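# Remove the box lid and set it top-up on the table

## Task

Lift the lid off the box and put it down flat, top side up, so that all of it rests on the table and no part touches the box; release it afterwards. The box must still be standing upright. The lid must never be loose in the air more than a few centimetres above the table, though letting it bounce in place on the box is acceptable. The result only counts if it holds without the robot supporting anything at the end.

## Robot and tools

ROBOT AND FRAME. Two arms, left_arm and right_arm, face each other across a table. All positions use one scene frame in metres: the origin is the table centre, +z is up, and the table surface sits at z = +0.020. left_arm's base is on the +y side at (-0.092, +0.465, +0.115); right_arm's is at (-0.082, -0.525, +0.084). The names "left" and "right" are arm labels, not sides of a picture. Each gripper's fingers extend along its own +x axis and close along its y axis. The reported end_effector_position is the point midway between the finger pads, roughly 3 to 4 cm short of the fingertips. Orientation is a quaternion written w first (qw, qx, qy, qz).

THE 16-NUMBER ROW. Every command that moves an arm uses rows of 16 numbers covering both arms, even if only one should move: x, y, z, qw, qx, qy, qz, opening for left_arm, then the same eight for right_arm. x, y, z and the quaternion are an absolute goal pose for that gripper in the scene frame, not an offset. Opening runs from -1 to +1: +1 is wide open (0.088 m), empty fingers close together near -0.80, and values below that change nothing. Fully closing takes at least about 0.5 s. To grasp, command an opening roughly 0.07 below the current grip_measured; a smaller gap gives a lighter hold. An arm meant to stay put should receive its pose from the last result before it stopped, quaternion included, plus the desired opening, in every call; the latest reading may have drifted.

TOOLS.
execute_actions: "actions" is a list with zero or one element. An empty list just reports the state. {"rows": [...], "steps": n} plays 1 to 15 rows over up to 15 control steps of 1/30 s each (15 if omitted); each row lasts one step and the final row repeats to fill the count. {"steps": n} without rows is a wait of up to 300 steps, measured from the previous result, so your reply time uses some of it. Optional "pictures" (true/false) sets whether images come back. A target more than 0.6 m from the arm's last reported position along any of its gripper axes gets the call refused and nothing moves.
move: "target" is one 16-number row as above; "speed" is the path top speed in m/s, 0.002 to 0.5, default 0.25, with rotation capped at twice that value in rad/s. Both grippers travel straight lines that finish together over 0.5 to 10 s; longer paths are cut off at 10 s. Openings are applied at the start. Paths ignore obstacles and the other arm, and the gripper may lag, wander or overshoot the speed, especially near full reach. The result adds a "move:" line giving the ending (done, off_target, moving, held, fault), which limits applied (paced = the goal was clipped; held = a check blocked some steps, after which the arm may surge), and each gripper's distance to its goal.
wait: "seconds" from 0 to 10; the robot gets no new command.
zoom_image: "camera" is cam_high, cam_left_wrist or cam_right_wrist; "region" is [x0, y0, x1, y1] in pixels from the top-left of that camera's latest 896x504 image, no larger than 504 by 504.
read_manual: returns only licence text (section "licences"); no motion.
finished_scene: "scene" is the current scene's number; it ends that scene permanently and reports whether the task succeeded. Answering without any tool call ends the session.

CONTROL BEHAVIOUR. Each control step, the commanded pose is limited to within 70 mm and 16 degrees of the measured pose, and position wins over orientation when both cannot be met. After an action ends, an arm keeps going only to its last clipped pose, so far goals may need several calls. Joint friction can leave the gripper short or slightly tilted, and tiny moves may not happen; check position and orientation after each move and correct.

RESULT LINES. Each arm shows position, quaternion and linear/angular velocities (reported hand position grows less accurate at long reach). grip_measured is the finger opening on the command scale, possibly off by about 1 mm and reading up to about 0.061 narrower while squeezing something hard; the last Joint positions value per arm is opening in metres. HELD marks steps where the clearance check withheld some or all of your row; "pose unreachable" names an arm whose command the check altered or blocked. "Hand target" shows where the controller is currently steering each gripper. MOTOR HOT appears from 50 °C; OVER-TEMPERATURE FAULT means the arm is frozen to cool and may go limp if it does not. A TORQUE FAULT halts that arm for 10 s and drops the rest of the call.

CAUTIONS. Do not let the arms collide or press on each other. Do not knock or set anything off the table. Avoid dropping the lid from height, slamming, or pushing hard; faster contact and targets set deeper past a surface press harder. Wrist joints tolerate only about 5 N m, and a carried object's weight adds to joint load. Holding loads heats motors. Objects may occasionally be nudged by an outside push, so recheck before finishing.

Each tool is called after ">>>" by a JSON object that holds its "op" and its "data".

## Session

>>> {"op": "execute_actions", "data": {"actions": []}}

Scene clock: 0.00 s of 4100.00 s.
left_arm: end_effector_position=(-0.2821, +0.3766, +0.2739) grip_measured=+1.000 end_effector_quat_wxyz=(+0.457, +0.111, +0.566, -0.677) end_effector_velocity=(+0.003, -0.003, -0.001) end_effector_angular_velocity=(-0.011, -0.006, +0.022) | right_arm: end_effector_position=(-0.3055, -0.2613, +0.3779) grip_measured=+0.998 end_effector_quat_wxyz=(+0.447, +0.408, +0.793, -0.063) end_effector_velocity=(+0.003, -0.001, +0.000) end_effector_angular_velocity=(-0.004, -0.002, +0.003)
Joint positions: left_arm=[-1.747  0.664  0.596 -0.754 -0.425 -1.523  0.088] | right_arm=[ 0.298  1.412  1.567 -1.057  0.246  3.019  0.088]
Joint velocities: left_arm=[ 0.002 -0.002 -0.002 -0.007 -0.022 -0.007  0.   ] | right_arm=[-0.007 -0.007 -0.002 -0.007 -0.007 -0.007 -0.   ]
Motor temperatures (°C, as the motors report them): left_arm=[25 24 27 25 26 24] | right_arm=[26 23 25 24 25 26]
Heat: left arm: hottest elbow 27 °C (+0.0 °C/min); right arm: hottest waist 26 °C (+0.0 °C/min).
Hand target (left_arm): -0.282, +0.377, +0.274; -0.457, -0.111, -0.566, +0.677
Hand target (right_arm): -0.306, -0.261, +0.378; +0.447, +0.408, +0.793, -0.063

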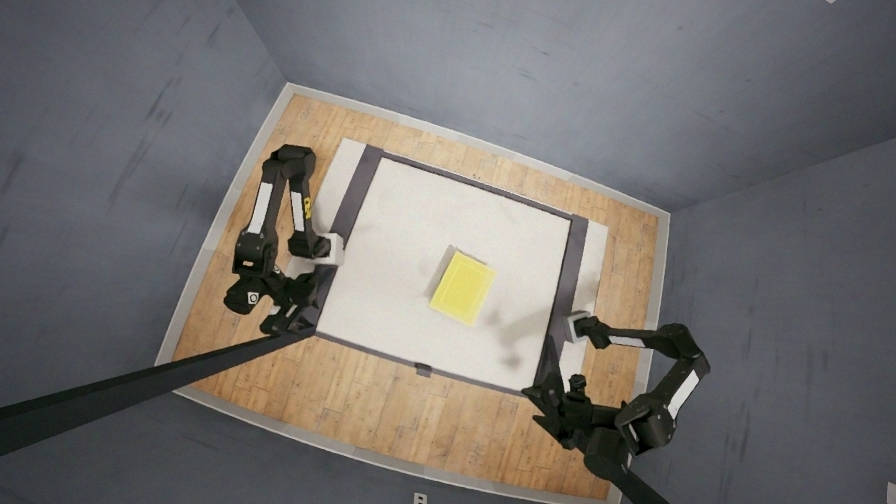

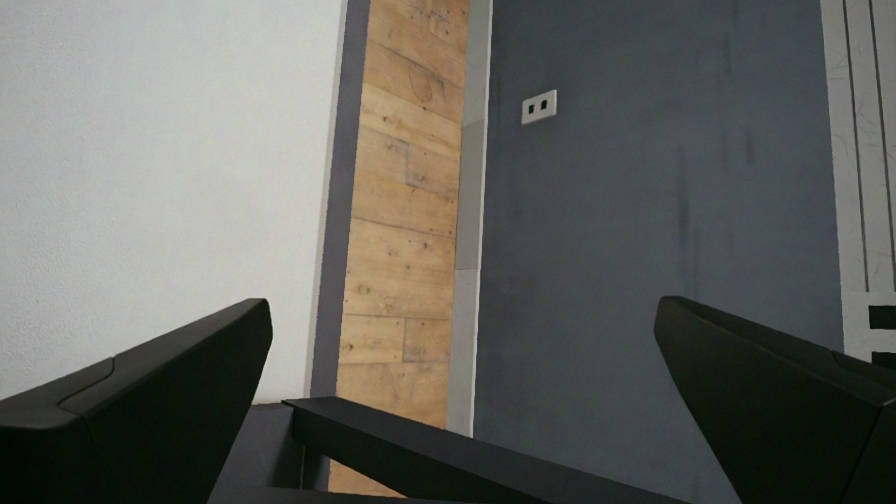

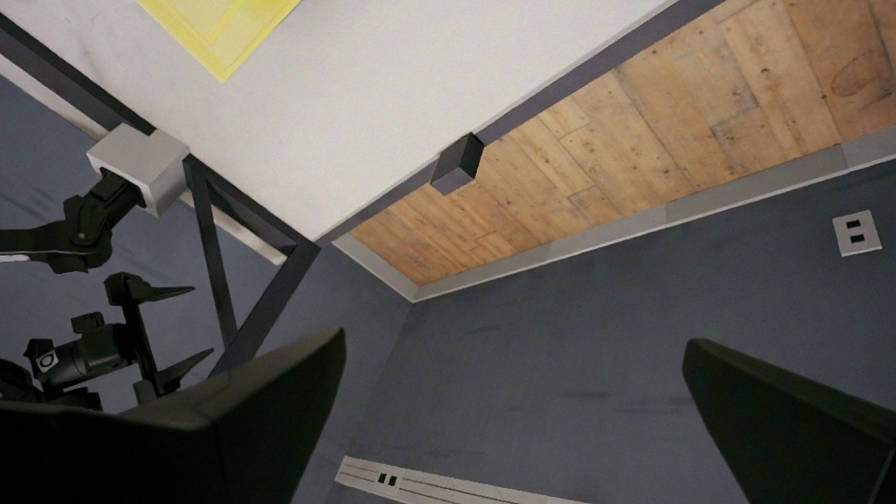

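>>> {"op": "move", "data": {"target": [-0.08,0.22,0.2,0.653,0.271,0.271,-0.653,1,-0.11,-0.27,0.2,0.653,-0.271,0.271,0.653,1]}}

>>> {"op": "zoom_image", "data": {"camera": "cam_high", "region": [400,230,530,340]}}

Scene clock: 6.97 s of 4100.00 s.
left_arm: end_effector_position=(-0.0806, +0.2169, +0.2060) grip_measured=+1.000 end_effector_quat_wxyz=(+0.656, +0.266, +0.268, -0.654) end_effector_velocity=(+0.002, -0.000, -0.003) end_effector_angular_velocity=(+0.008, +0.011, +0.023) | right_arm: end_effector_position=(-0.1095, -0.2709, +0.2018) grip_measured=+0.999 end_effector_quat_wxyz=(+0.654, -0.268, +0.273, +0.652) end_effector_velocity=(-0.002, -0.004, -0.006) end_effector_angular_velocity=(-0.022, -0.003, +0.039)
Joint positions: left_arm=[-0.23   0.861  0.382 -0.296  0.059  0.055  0.088] | right_arm=[-0.328  0.886  0.504 -0.413  0.13   0.138  0.088]
Joint velocities: left_arm=[ 0.002  0.012 -0.002  0.007 -0.007 -0.022  0.   ] | right_arm=[-0.012 -0.002 -0.012 -0.007 -0.037 -0.037  0.   ]
Motor temperatures (°C, as the motors report them): left_arm=[25 24 28 25 26 24] | right_arm=[26 23 25 25 25 26]
Heat: left arm: hottest elbow 28 °C (+8.6 °C/min); right arm: hottest waist 26 °C (+0.0 °C/min).
Hand target (left_arm): -0.080, +0.219, +0.200; +0.653, +0.272, +0.272, -0.653
Hand target (right_arm): -0.109, -0.272, +0.200; +0.653, -0.269, +0.271, +0.654
Off the commanded pose (left_arm): 0.007 m, 1 deg.
Off the commanded pose (right_arm): 0.002 m, 0 deg.
move: done
camera_calibration (this result's frames):
cam_left_wrist: T_world_to_cam=[[-0.999644, -0.00129056, 0.02666, -0.0822481], [-0.0122769, 0.909133, -0.416324, -0.084586], [-0.0237002, -0.416503, -0.908825, 0.3493], [0, 0, 0, 1]] pos_world=[-0.0749788, 0.222278, 0.28443]
cam_right_wrist: T_world_to_cam=[[0.999431, 0.0203426, -0.02691, 0.131775], [0.00540156, -0.883927, -0.467594, -0.110455], [-0.0332985, 0.467182, -0.883534, 0.381152], [0, 0, 0, 1]] pos_world=[-0.118412, -0.278383, 0.288659]

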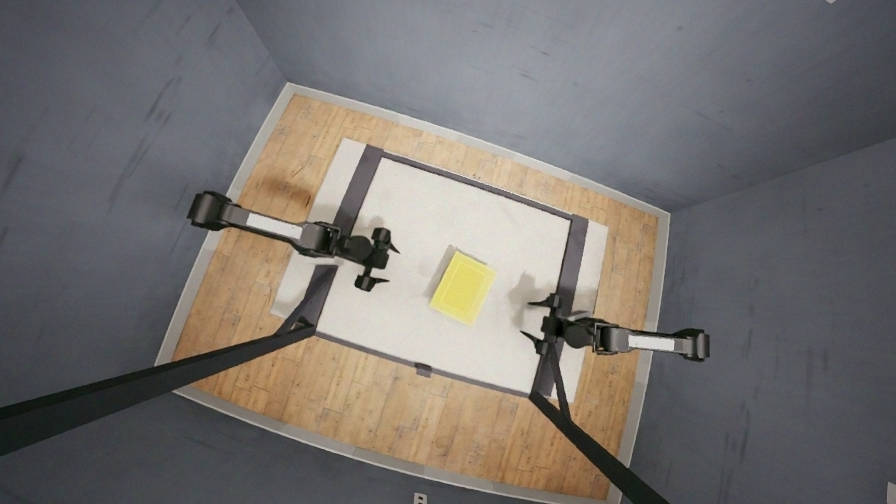

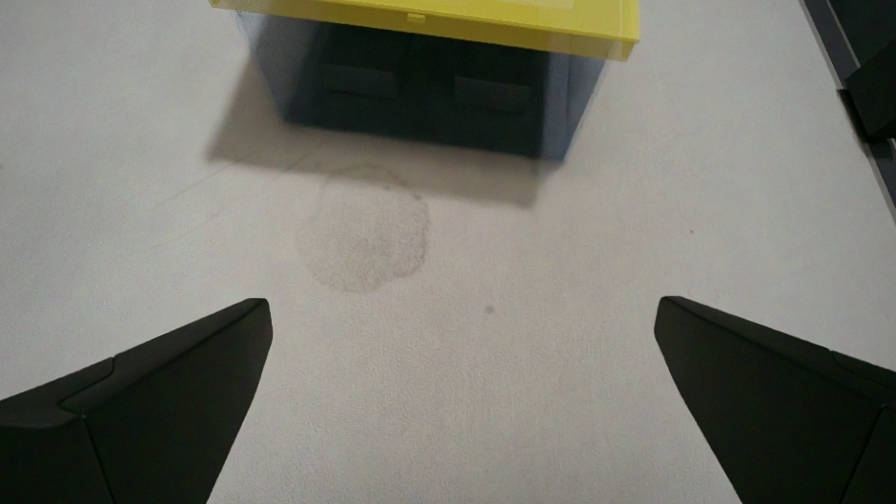

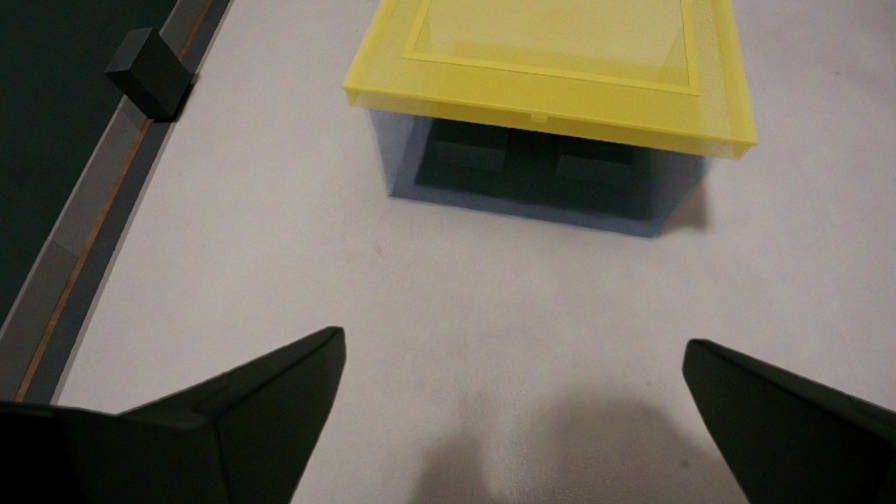

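Region (400, 230, 530, 340) of cam_high's 896x504 image, scaled by 3.877, with more detail than that image has; it fills the top 426 rows of this view, and the rest is white.

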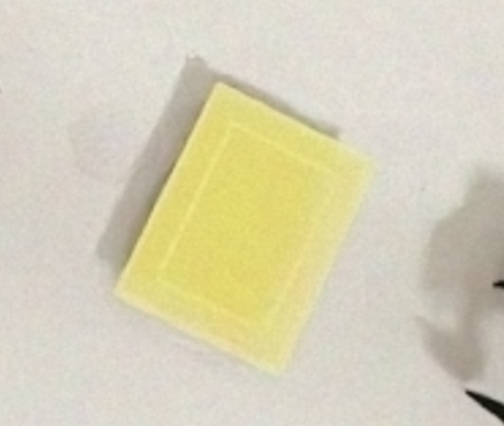

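>>> {"op": "move", "data": {"target": [-0.055,0.078,0.153,0.59,0.295,0.244,-0.711,1,-0.088,-0.175,0.153,0.711,-0.244,0.295,0.59,1]}}

Scene clock: 12.30 s of 4100.00 s.
left_arm: end_effector_position=(-0.0579, +0.0819, +0.1530) grip_measured=+1.000 end_effector_quat_wxyz=(+0.590, +0.295, +0.247, -0.710) end_effector_velocity=(+0.001, -0.002, +0.000) end_effector_angular_velocity=(+0.004, +0.000, +0.008) | right_arm: end_effector_position=(-0.0886, -0.1796, +0.1506) grip_measured=+0.999 end_effector_quat_wxyz=(+0.707, -0.248, +0.296, +0.592) end_effector_velocity=(+0.002, -0.002, -0.004) end_effector_angular_velocity=(-0.017, -0.012, -0.002)
Joint positions: left_arm=[-0.122  1.695  0.712  0.158  0.262  0.27   0.088] | right_arm=[-0.408  1.45   0.608  0.028  0.195  0.202  0.088]
Joint velocities: left_arm=[-0.002  0.007  0.012 -0.007 -0.007 -0.007  0.   ] | right_arm=[-0.002  0.007 -0.002 -0.007  0.007 -0.007 -0.   ]
Motor temperatures (°C, as the motors report them): left_arm=[25 24 29 26 26 24] | right_arm=[26 24 26 26 25 26]
Heat: left arm: hottest elbow 29 °C (+9.8 °C/min); right arm: hottest waist 26 °C (+0.0 °C/min).
Hand target (left_arm): -0.056, +0.079, +0.153; +0.590, +0.295, +0.244, -0.711
Hand target (right_arm): -0.087, -0.176, +0.153; +0.711, -0.243, +0.295, +0.590
Off the commanded pose (left_arm): 0.005 m, 0 deg.
Off the commanded pose (right_arm): 0.005 m, 1 deg.
After step 90, 1.00 s passed at rest.
move: done
camera_calibration (this result's frames):
cam_left_wrist: T_world_to_cam=[[-0.982741, 0.18298, 0.0271572, -0.0725293], [0.156757, 0.901705, -0.402933, 0.0247047], [-0.0982167, -0.391722, -0.914826, 0.239972], [0, 0, 0, 1]] pos_world=[-0.0515808, 0.0849975, 0.231457]
cam_right_wrist: T_world_to_cam=[[0.988337, -0.150671, -0.0221137, 0.075259], [-0.143825, -0.875809, -0.460731, -0.0665659], [0.0500515, 0.458538, -0.887264, 0.300315], [0, 0, 0, 1]] pos_world=[-0.0989862, -0.184665, 0.237454]

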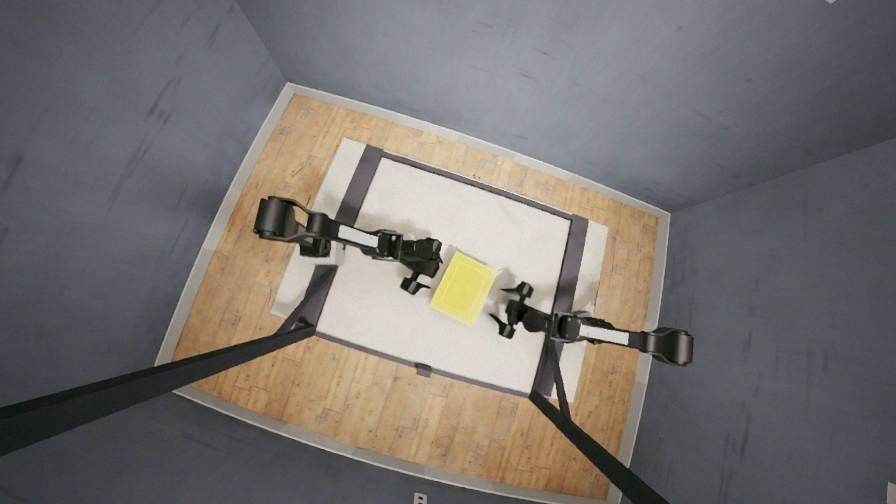

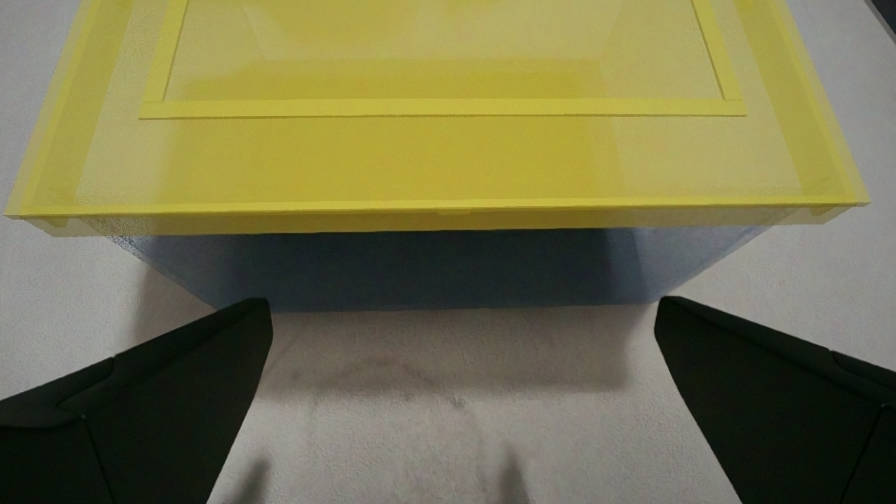

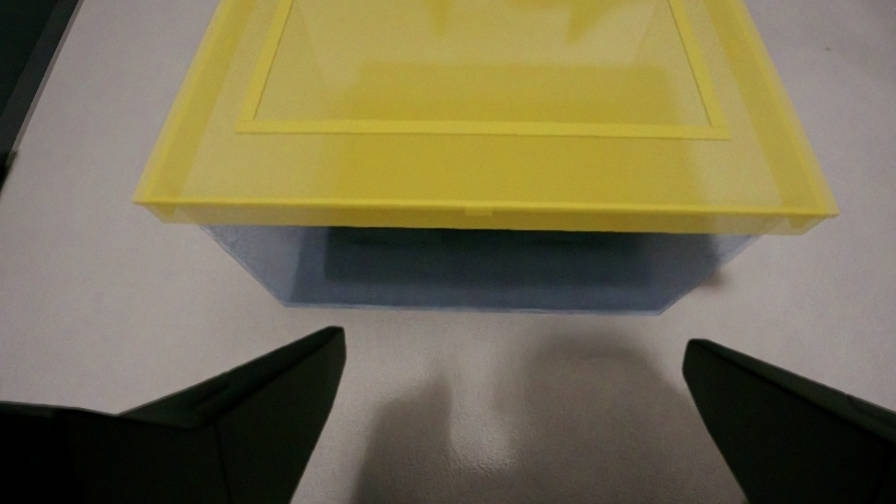

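>>> {"op": "move", "data": {"target": [-0.064,0.063,0.145,0.59,0.295,0.244,-0.711,1,-0.09,-0.150,0.147,0.711,-0.244,0.295,0.59,1], "speed": 0.05}}

Scene clock: 14.67 s of 4100.00 s.
left_arm: end_effector_position=(-0.0635, +0.0664, +0.1455) grip_measured=+1.000 end_effector_quat_wxyz=(+0.589, +0.296, +0.243, -0.711) end_effector_velocity=(-0.004, +0.001, -0.003) end_effector_angular_velocity=(+0.012, +0.012, -0.007) | right_arm: end_effector_position=(-0.0912, -0.1539, +0.1450) grip_measured=+0.999 end_effector_quat_wxyz=(+0.707, -0.248, +0.296, +0.592) end_effector_velocity=(-0.002, +0.002, -0.001) end_effector_angular_velocity=(-0.009, -0.001, +0.013)
Joint positions: left_arm=[-0.15   1.766  0.755  0.194  0.244  0.256  0.088] | right_arm=[-0.408  1.569  0.691  0.064  0.196  0.202  0.088]
Joint velocities: left_arm=[-0.007  0.007  0.002 -0.007  0.007 -0.007  0.   ] | right_arm=[ 0.002  0.012  0.012 -0.007 -0.007 -0.007  0.   ]
Motor temperatures (°C, as the motors report them): left_arm=[25 24 29 26 26 24] | right_arm=[26 24 26 26 25 26]
Heat: left arm: hottest elbow 29 °C (+8.2 °C/min); right arm: hottest waist 26 °C (+0.0 °C/min).
Hand target (left_arm): -0.064, +0.063, +0.145; +0.590, +0.295, +0.244, -0.711
Hand target (right_arm): -0.090, -0.150, +0.147; +0.711, -0.244, +0.295, +0.590
Off the commanded pose (left_arm): 0.003 m, 0 deg.
Off the commanded pose (right_arm): 0.005 m, 1 deg.
move: done
camera_calibration (this result's frames):
cam_left_wrist: T_world_to_cam=[[-0.981761, 0.188858, 0.0218702, -0.0745756], [0.163984, 0.899381, -0.405244, 0.0375042], [-0.0962033, -0.394266, -0.913947, 0.22668], [0, 0, 0, 1]] pos_world=[-0.0575581, 0.0697258, 0.224003]
cam_right_wrist: T_world_to_cam=[[0.988305, -0.150946, -0.0216532, 0.0814651], [-0.143891, -0.876107, -0.460142, -0.0471841], [0.0504861, 0.457877, -0.887581, 0.283663], [0, 0, 0, 1]] pos_world=[-0.101623, -0.158924, 0.231826]

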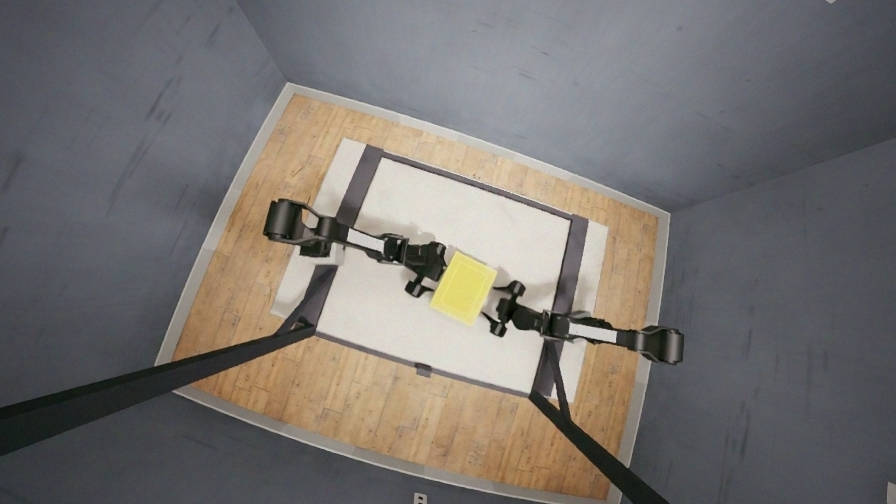

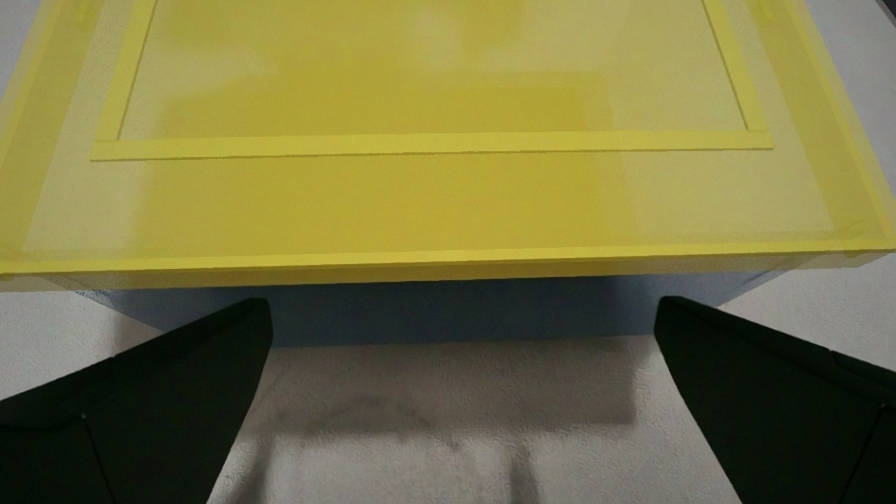

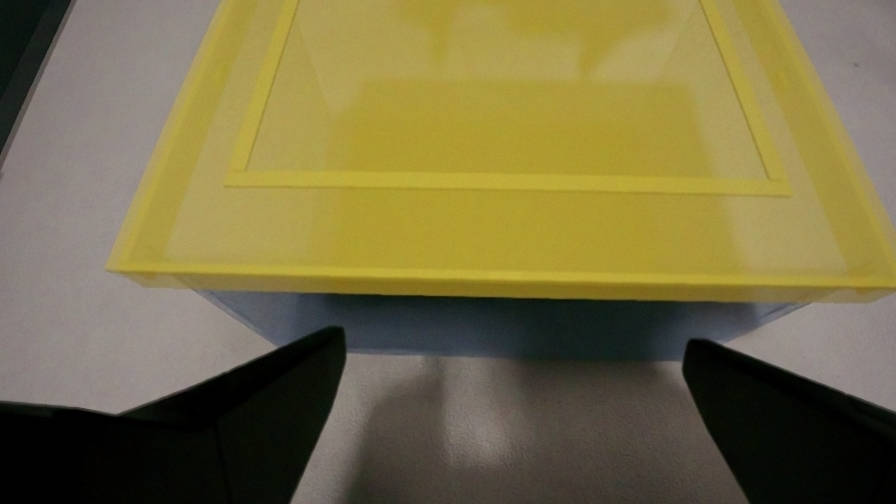

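>>> {"op": "move", "data": {"target": [-0.066,0.051,0.144,0.59,0.295,0.244,-0.711,1,-0.087,-0.133,0.144,0.711,-0.244,0.295,0.59,1], "speed": 0.02}}

Scene clock: 17.33 s of 4100.00 s.
left_arm: end_effector_position=(-0.0632, +0.0593, +0.1447) grip_measured=+1.000 end_effector_quat_wxyz=(+0.591, +0.297, +0.246, -0.708) end_effector_velocity=(+0.001, -0.003, +0.002) end_effector_angular_velocity=(+0.001, +0.010, +0.018) | right_arm: end_effector_position=(-0.0892, -0.1423, +0.1418) grip_measured=+0.999 end_effector_quat_wxyz=(+0.708, -0.250, +0.299, +0.589) end_effector_velocity=(-0.000, -0.000, -0.001) end_effector_angular_velocity=(-0.009, -0.000, +0.008)
Joint positions: left_arm=[-0.155  1.79   0.787  0.182  0.234  0.247  0.088] | right_arm=[-0.418  1.621  0.733  0.069  0.192  0.199  0.088]
Joint velocities: left_arm=[-0.002  0.002  0.012 -0.007 -0.007 -0.022  0.   ] | right_arm=[-0.002  0.002  0.002 -0.007 -0.007 -0.007 -0.   ]
Motor temperatures (°C, as the motors report them): left_arm=[25 25 29 26 26 24] | right_arm=[26 24 27 26 25 26]
Heat: left arm: hottest elbow 29 °C (+6.9 °C/min); right arm: hottest elbow 27 °C (+3.5 °C/min).
Hand target (left_arm): -0.066, +0.051, +0.144; +0.590, +0.295, +0.244, -0.711
Hand target (right_arm): -0.087, -0.133, +0.144; +0.711, -0.244, +0.295, +0.590
Off the commanded pose (left_arm): 0.009 m, 0 deg.
Off the commanded pose (right_arm): 0.010 m, 1 deg.
move: off_target (left_arm, right_arm)
camera_calibration (this result's frames):
cam_left_wrist: T_world_to_cam=[[-0.983216, 0.181049, 0.0225373, -0.0726292], [0.157137, 0.903105, -0.399637, 0.0420066], [-0.0927075, -0.389388, -0.916396, 0.223544], [0, 0, 0, 1]] pos_world=[-0.0572867, 0.0622585, 0.223279]
cam_right_wrist: T_world_to_cam=[[0.987514, -0.156127, -0.0209748, 0.0802224], [-0.148468, -0.877918, -0.455212, -0.0395784], [0.0526568, 0.452642, -0.890136, 0.275285], [0, 0, 0, 1]] pos_world=[-0.0995925, -0.146828, 0.228707]

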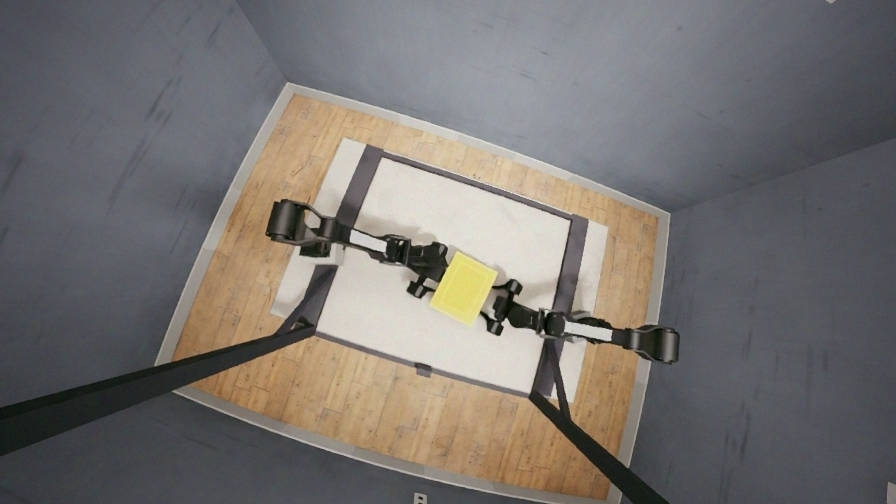

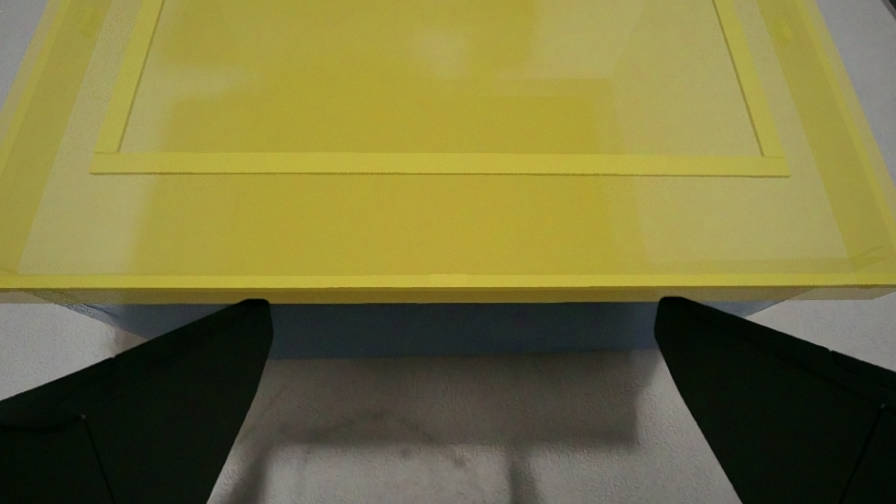

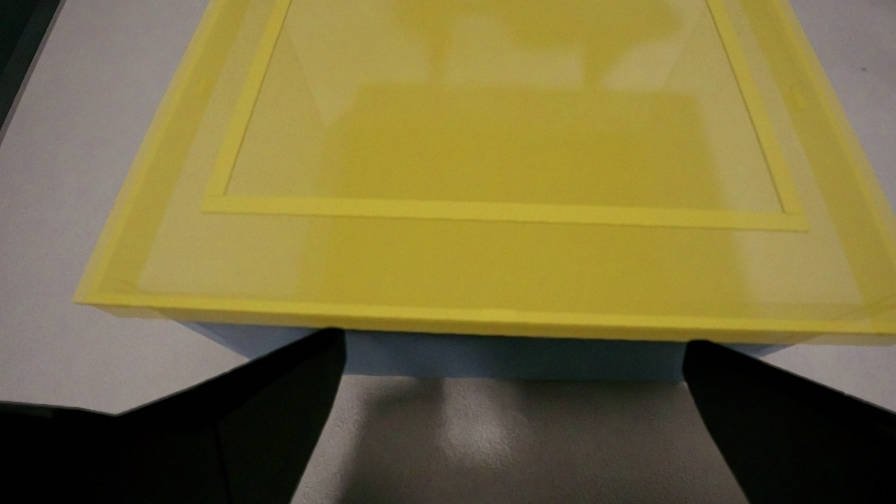

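>>> {"op": "move", "data": {"target": [-0.066,0.049,0.17,0.59,0.295,0.244,-0.711,1,-0.087,-0.131,0.17,0.711,-0.244,0.295,0.59,1], "speed": 0.02}}

Scene clock: 19.87 s of 4100.00 s.
left_arm: end_effector_position=(-0.0641, +0.0591, +0.1535) grip_measured=+1.000 end_effector_quat_wxyz=(+0.584, +0.308, +0.262, -0.704) end_effector_velocity=(-0.003, +0.003, +0.000) end_effector_angular_velocity=(+0.022, +0.014, -0.002) | right_arm: end_effector_position=(-0.0886, -0.1407, +0.1518) grip_measured=+0.999 end_effector_quat_wxyz=(+0.703, -0.264, +0.310, +0.583) end_effector_velocity=(-0.000, +0.001, +0.002) end_effector_angular_velocity=(-0.001, -0.009, +0.019)
Joint positions: left_arm=[-0.159  1.769  0.838  0.069  0.23   0.245  0.088] | right_arm=[-0.421  1.61   0.797 -0.046  0.189  0.198  0.088]
Joint velocities: left_arm=[-0.002 -0.007  0.007 -0.037  0.007 -0.007  0.   ] | right_arm=[-0.002 -0.002  0.007 -0.007 -0.007 -0.022 -0.   ]
Motor temperatures (°C, as the motors report them): left_arm=[25 25 30 26 26 24] | right_arm=[26 24 27 26 25 26]
Heat: left arm: hottest elbow 30 °C (+9.1 °C/min); right arm: hottest elbow 27 °C (+3.0 °C/min).
Hand target (left_arm): -0.066, +0.049, +0.170; +0.590, +0.295, +0.244, -0.711
Hand target (right_arm): -0.087, -0.131, +0.170; +0.711, -0.244, +0.295, +0.590
Off the commanded pose (left_arm): 0.019 m, 3 deg.
Off the commanded pose (right_arm): 0.021 m, 3 deg.
move: off_target (left_arm, right_arm)
camera_calibration (this result's frames):
cam_left_wrist: T_world_to_cam=[[-0.983151, 0.179507, 0.0345196, -0.0754333], [0.155054, 0.918953, -0.362607, 0.0390681], [-0.0968124, -0.351145, -0.931302, 0.231162], [0, 0, 0, 1]] pos_world=[-0.0578407, 0.0588104, 0.232052]
cam_right_wrist: T_world_to_cam=[[0.987522, -0.156966, -0.0127092, 0.078763], [-0.1477, -0.895181, -0.420518, -0.0411252], [0.0546298, 0.417148, -0.907195, 0.281114], [0, 0, 0, 1]] pos_world=[-0.0992117, -0.141718, 0.238733]

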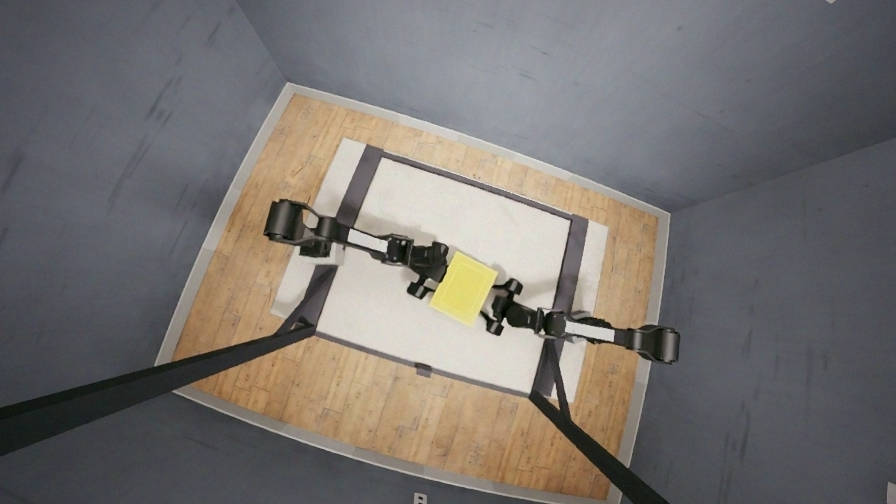

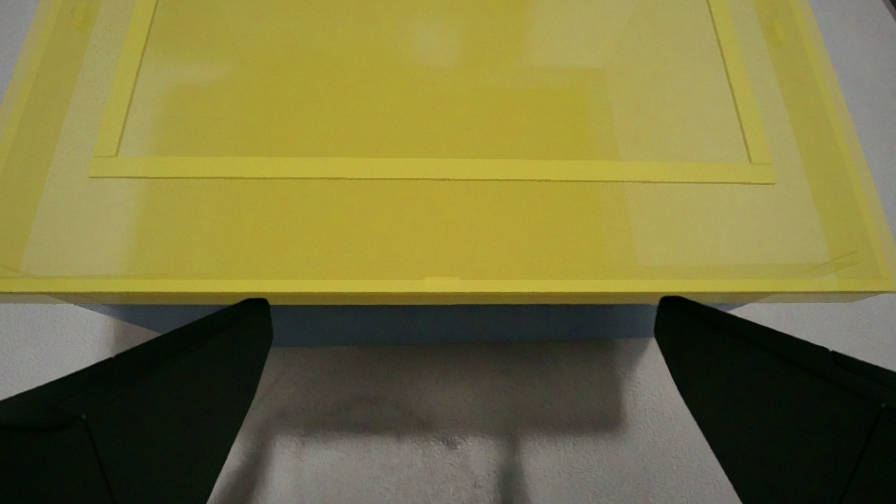

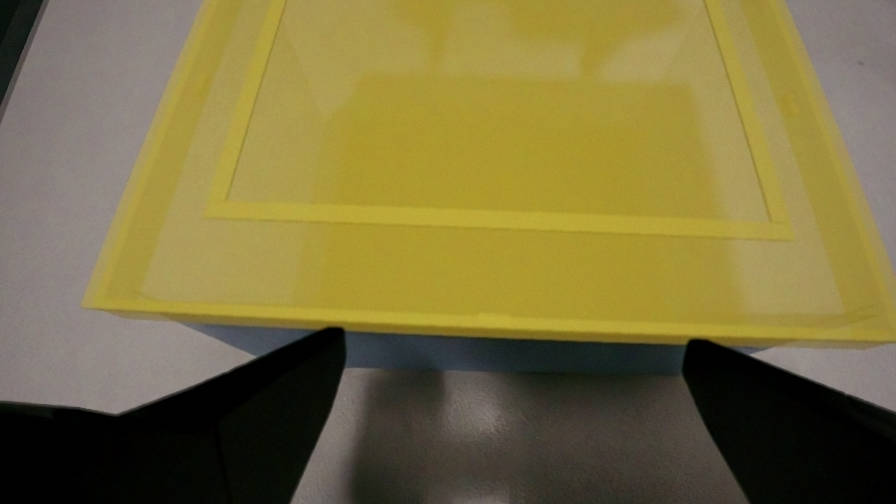

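Held by the snap; pull harder.

>>> {"op": "move", "data": {"target": [-0.066,0.047,0.195,0.59,0.295,0.244,-0.711,1,-0.087,-0.129,0.195,0.711,-0.244,0.295,0.59,1], "speed": 0.015}}

Scene clock: 23.57 s of 4100.00 s.
left_arm: end_effector_position=(-0.0646, +0.0497, +0.1877) grip_measured=+1.000 end_effector_quat_wxyz=(+0.588, +0.301, +0.249, -0.708) end_effector_velocity=(+0.002, +0.002, -0.001) end_effector_angular_velocity=(+0.009, +0.001, +0.013) | right_arm: end_effector_position=(-0.0878, -0.1310, +0.1871) grip_measured=+0.999 end_effector_quat_wxyz=(+0.709, -0.250, +0.300, +0.587) end_effector_velocity=(+0.002, -0.004, -0.005) end_effector_angular_velocity=(-0.029, -0.023, +0.008)
Joint positions: left_arm=[-0.164  1.71   0.912 -0.031  0.23   0.245  0.088] | right_arm=[-0.425  1.562  0.885 -0.145  0.188  0.197  0.088]
Joint velocities: left_arm=[ 0.002 -0.002 -0.002 -0.007 -0.007 -0.007  0.   ] | right_arm=[-0.002  0.002 -0.002 -0.022  0.007 -0.022 -0.   ]
Motor temperatures (°C, as the motors report them): left_arm=[25 26 30 27 26 24] | right_arm=[26 25 28 26 25 26]
Heat: left arm: hottest elbow 30 °C (+7.6 °C/min); right arm: hottest elbow 28 °C (+5.1 °C/min).
Hand target (left_arm): -0.066, +0.047, +0.195; +0.590, +0.295, +0.244, -0.711
Hand target (right_arm): -0.087, -0.129, +0.195; +0.711, -0.244, +0.295, +0.590
Off the commanded pose (left_arm): 0.008 m, 1 deg.
Off the commanded pose (right_arm): 0.008 m, 1 deg.
move: done
camera_calibration (this result's frames):
cam_left_wrist: T_world_to_cam=[[-0.982458, 0.184933, 0.0239916, -0.073636], [0.161054, 0.906296, -0.390754, 0.0664808], [-0.0940068, -0.380036, -0.920182, 0.259219], [0, 0, 0, 1]] pos_world=[-0.0586831, 0.0518787, 0.266273]
cam_right_wrist: T_world_to_cam=[[0.986925, -0.1598, -0.0210684, 0.0810099], [-0.151971, -0.878984, -0.451987, -0.00983024], [0.0537086, 0.449279, -0.891776, 0.310348], [0, 0, 0, 1]] pos_world=[-0.0981129, -0.135128, 0.274024]

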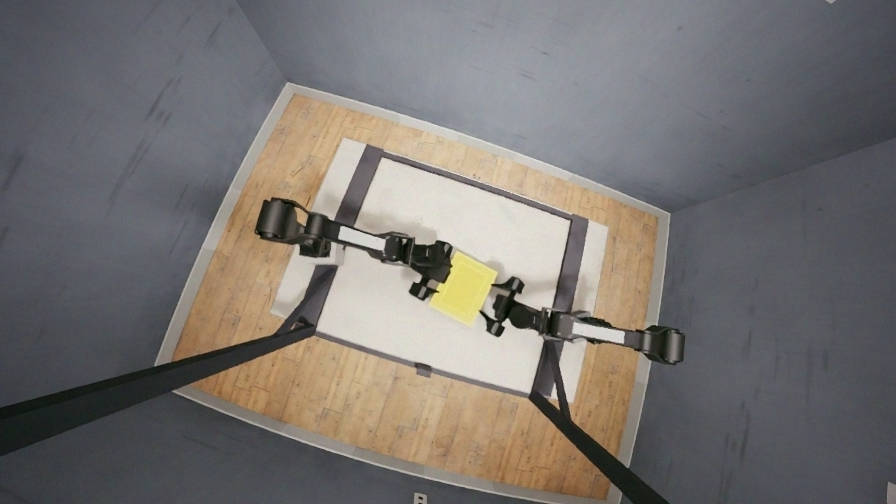

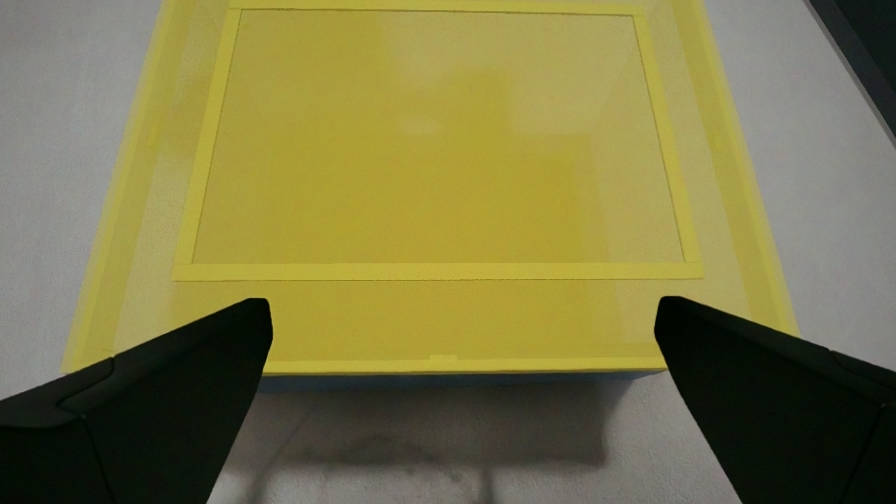

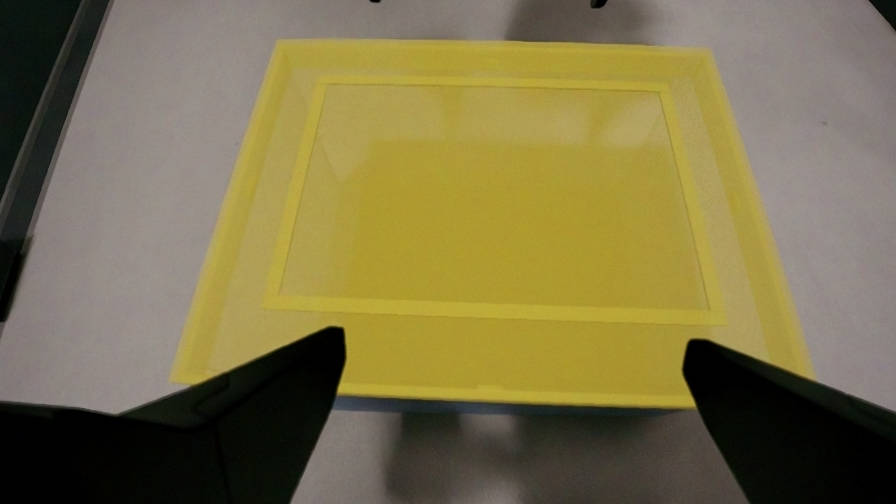

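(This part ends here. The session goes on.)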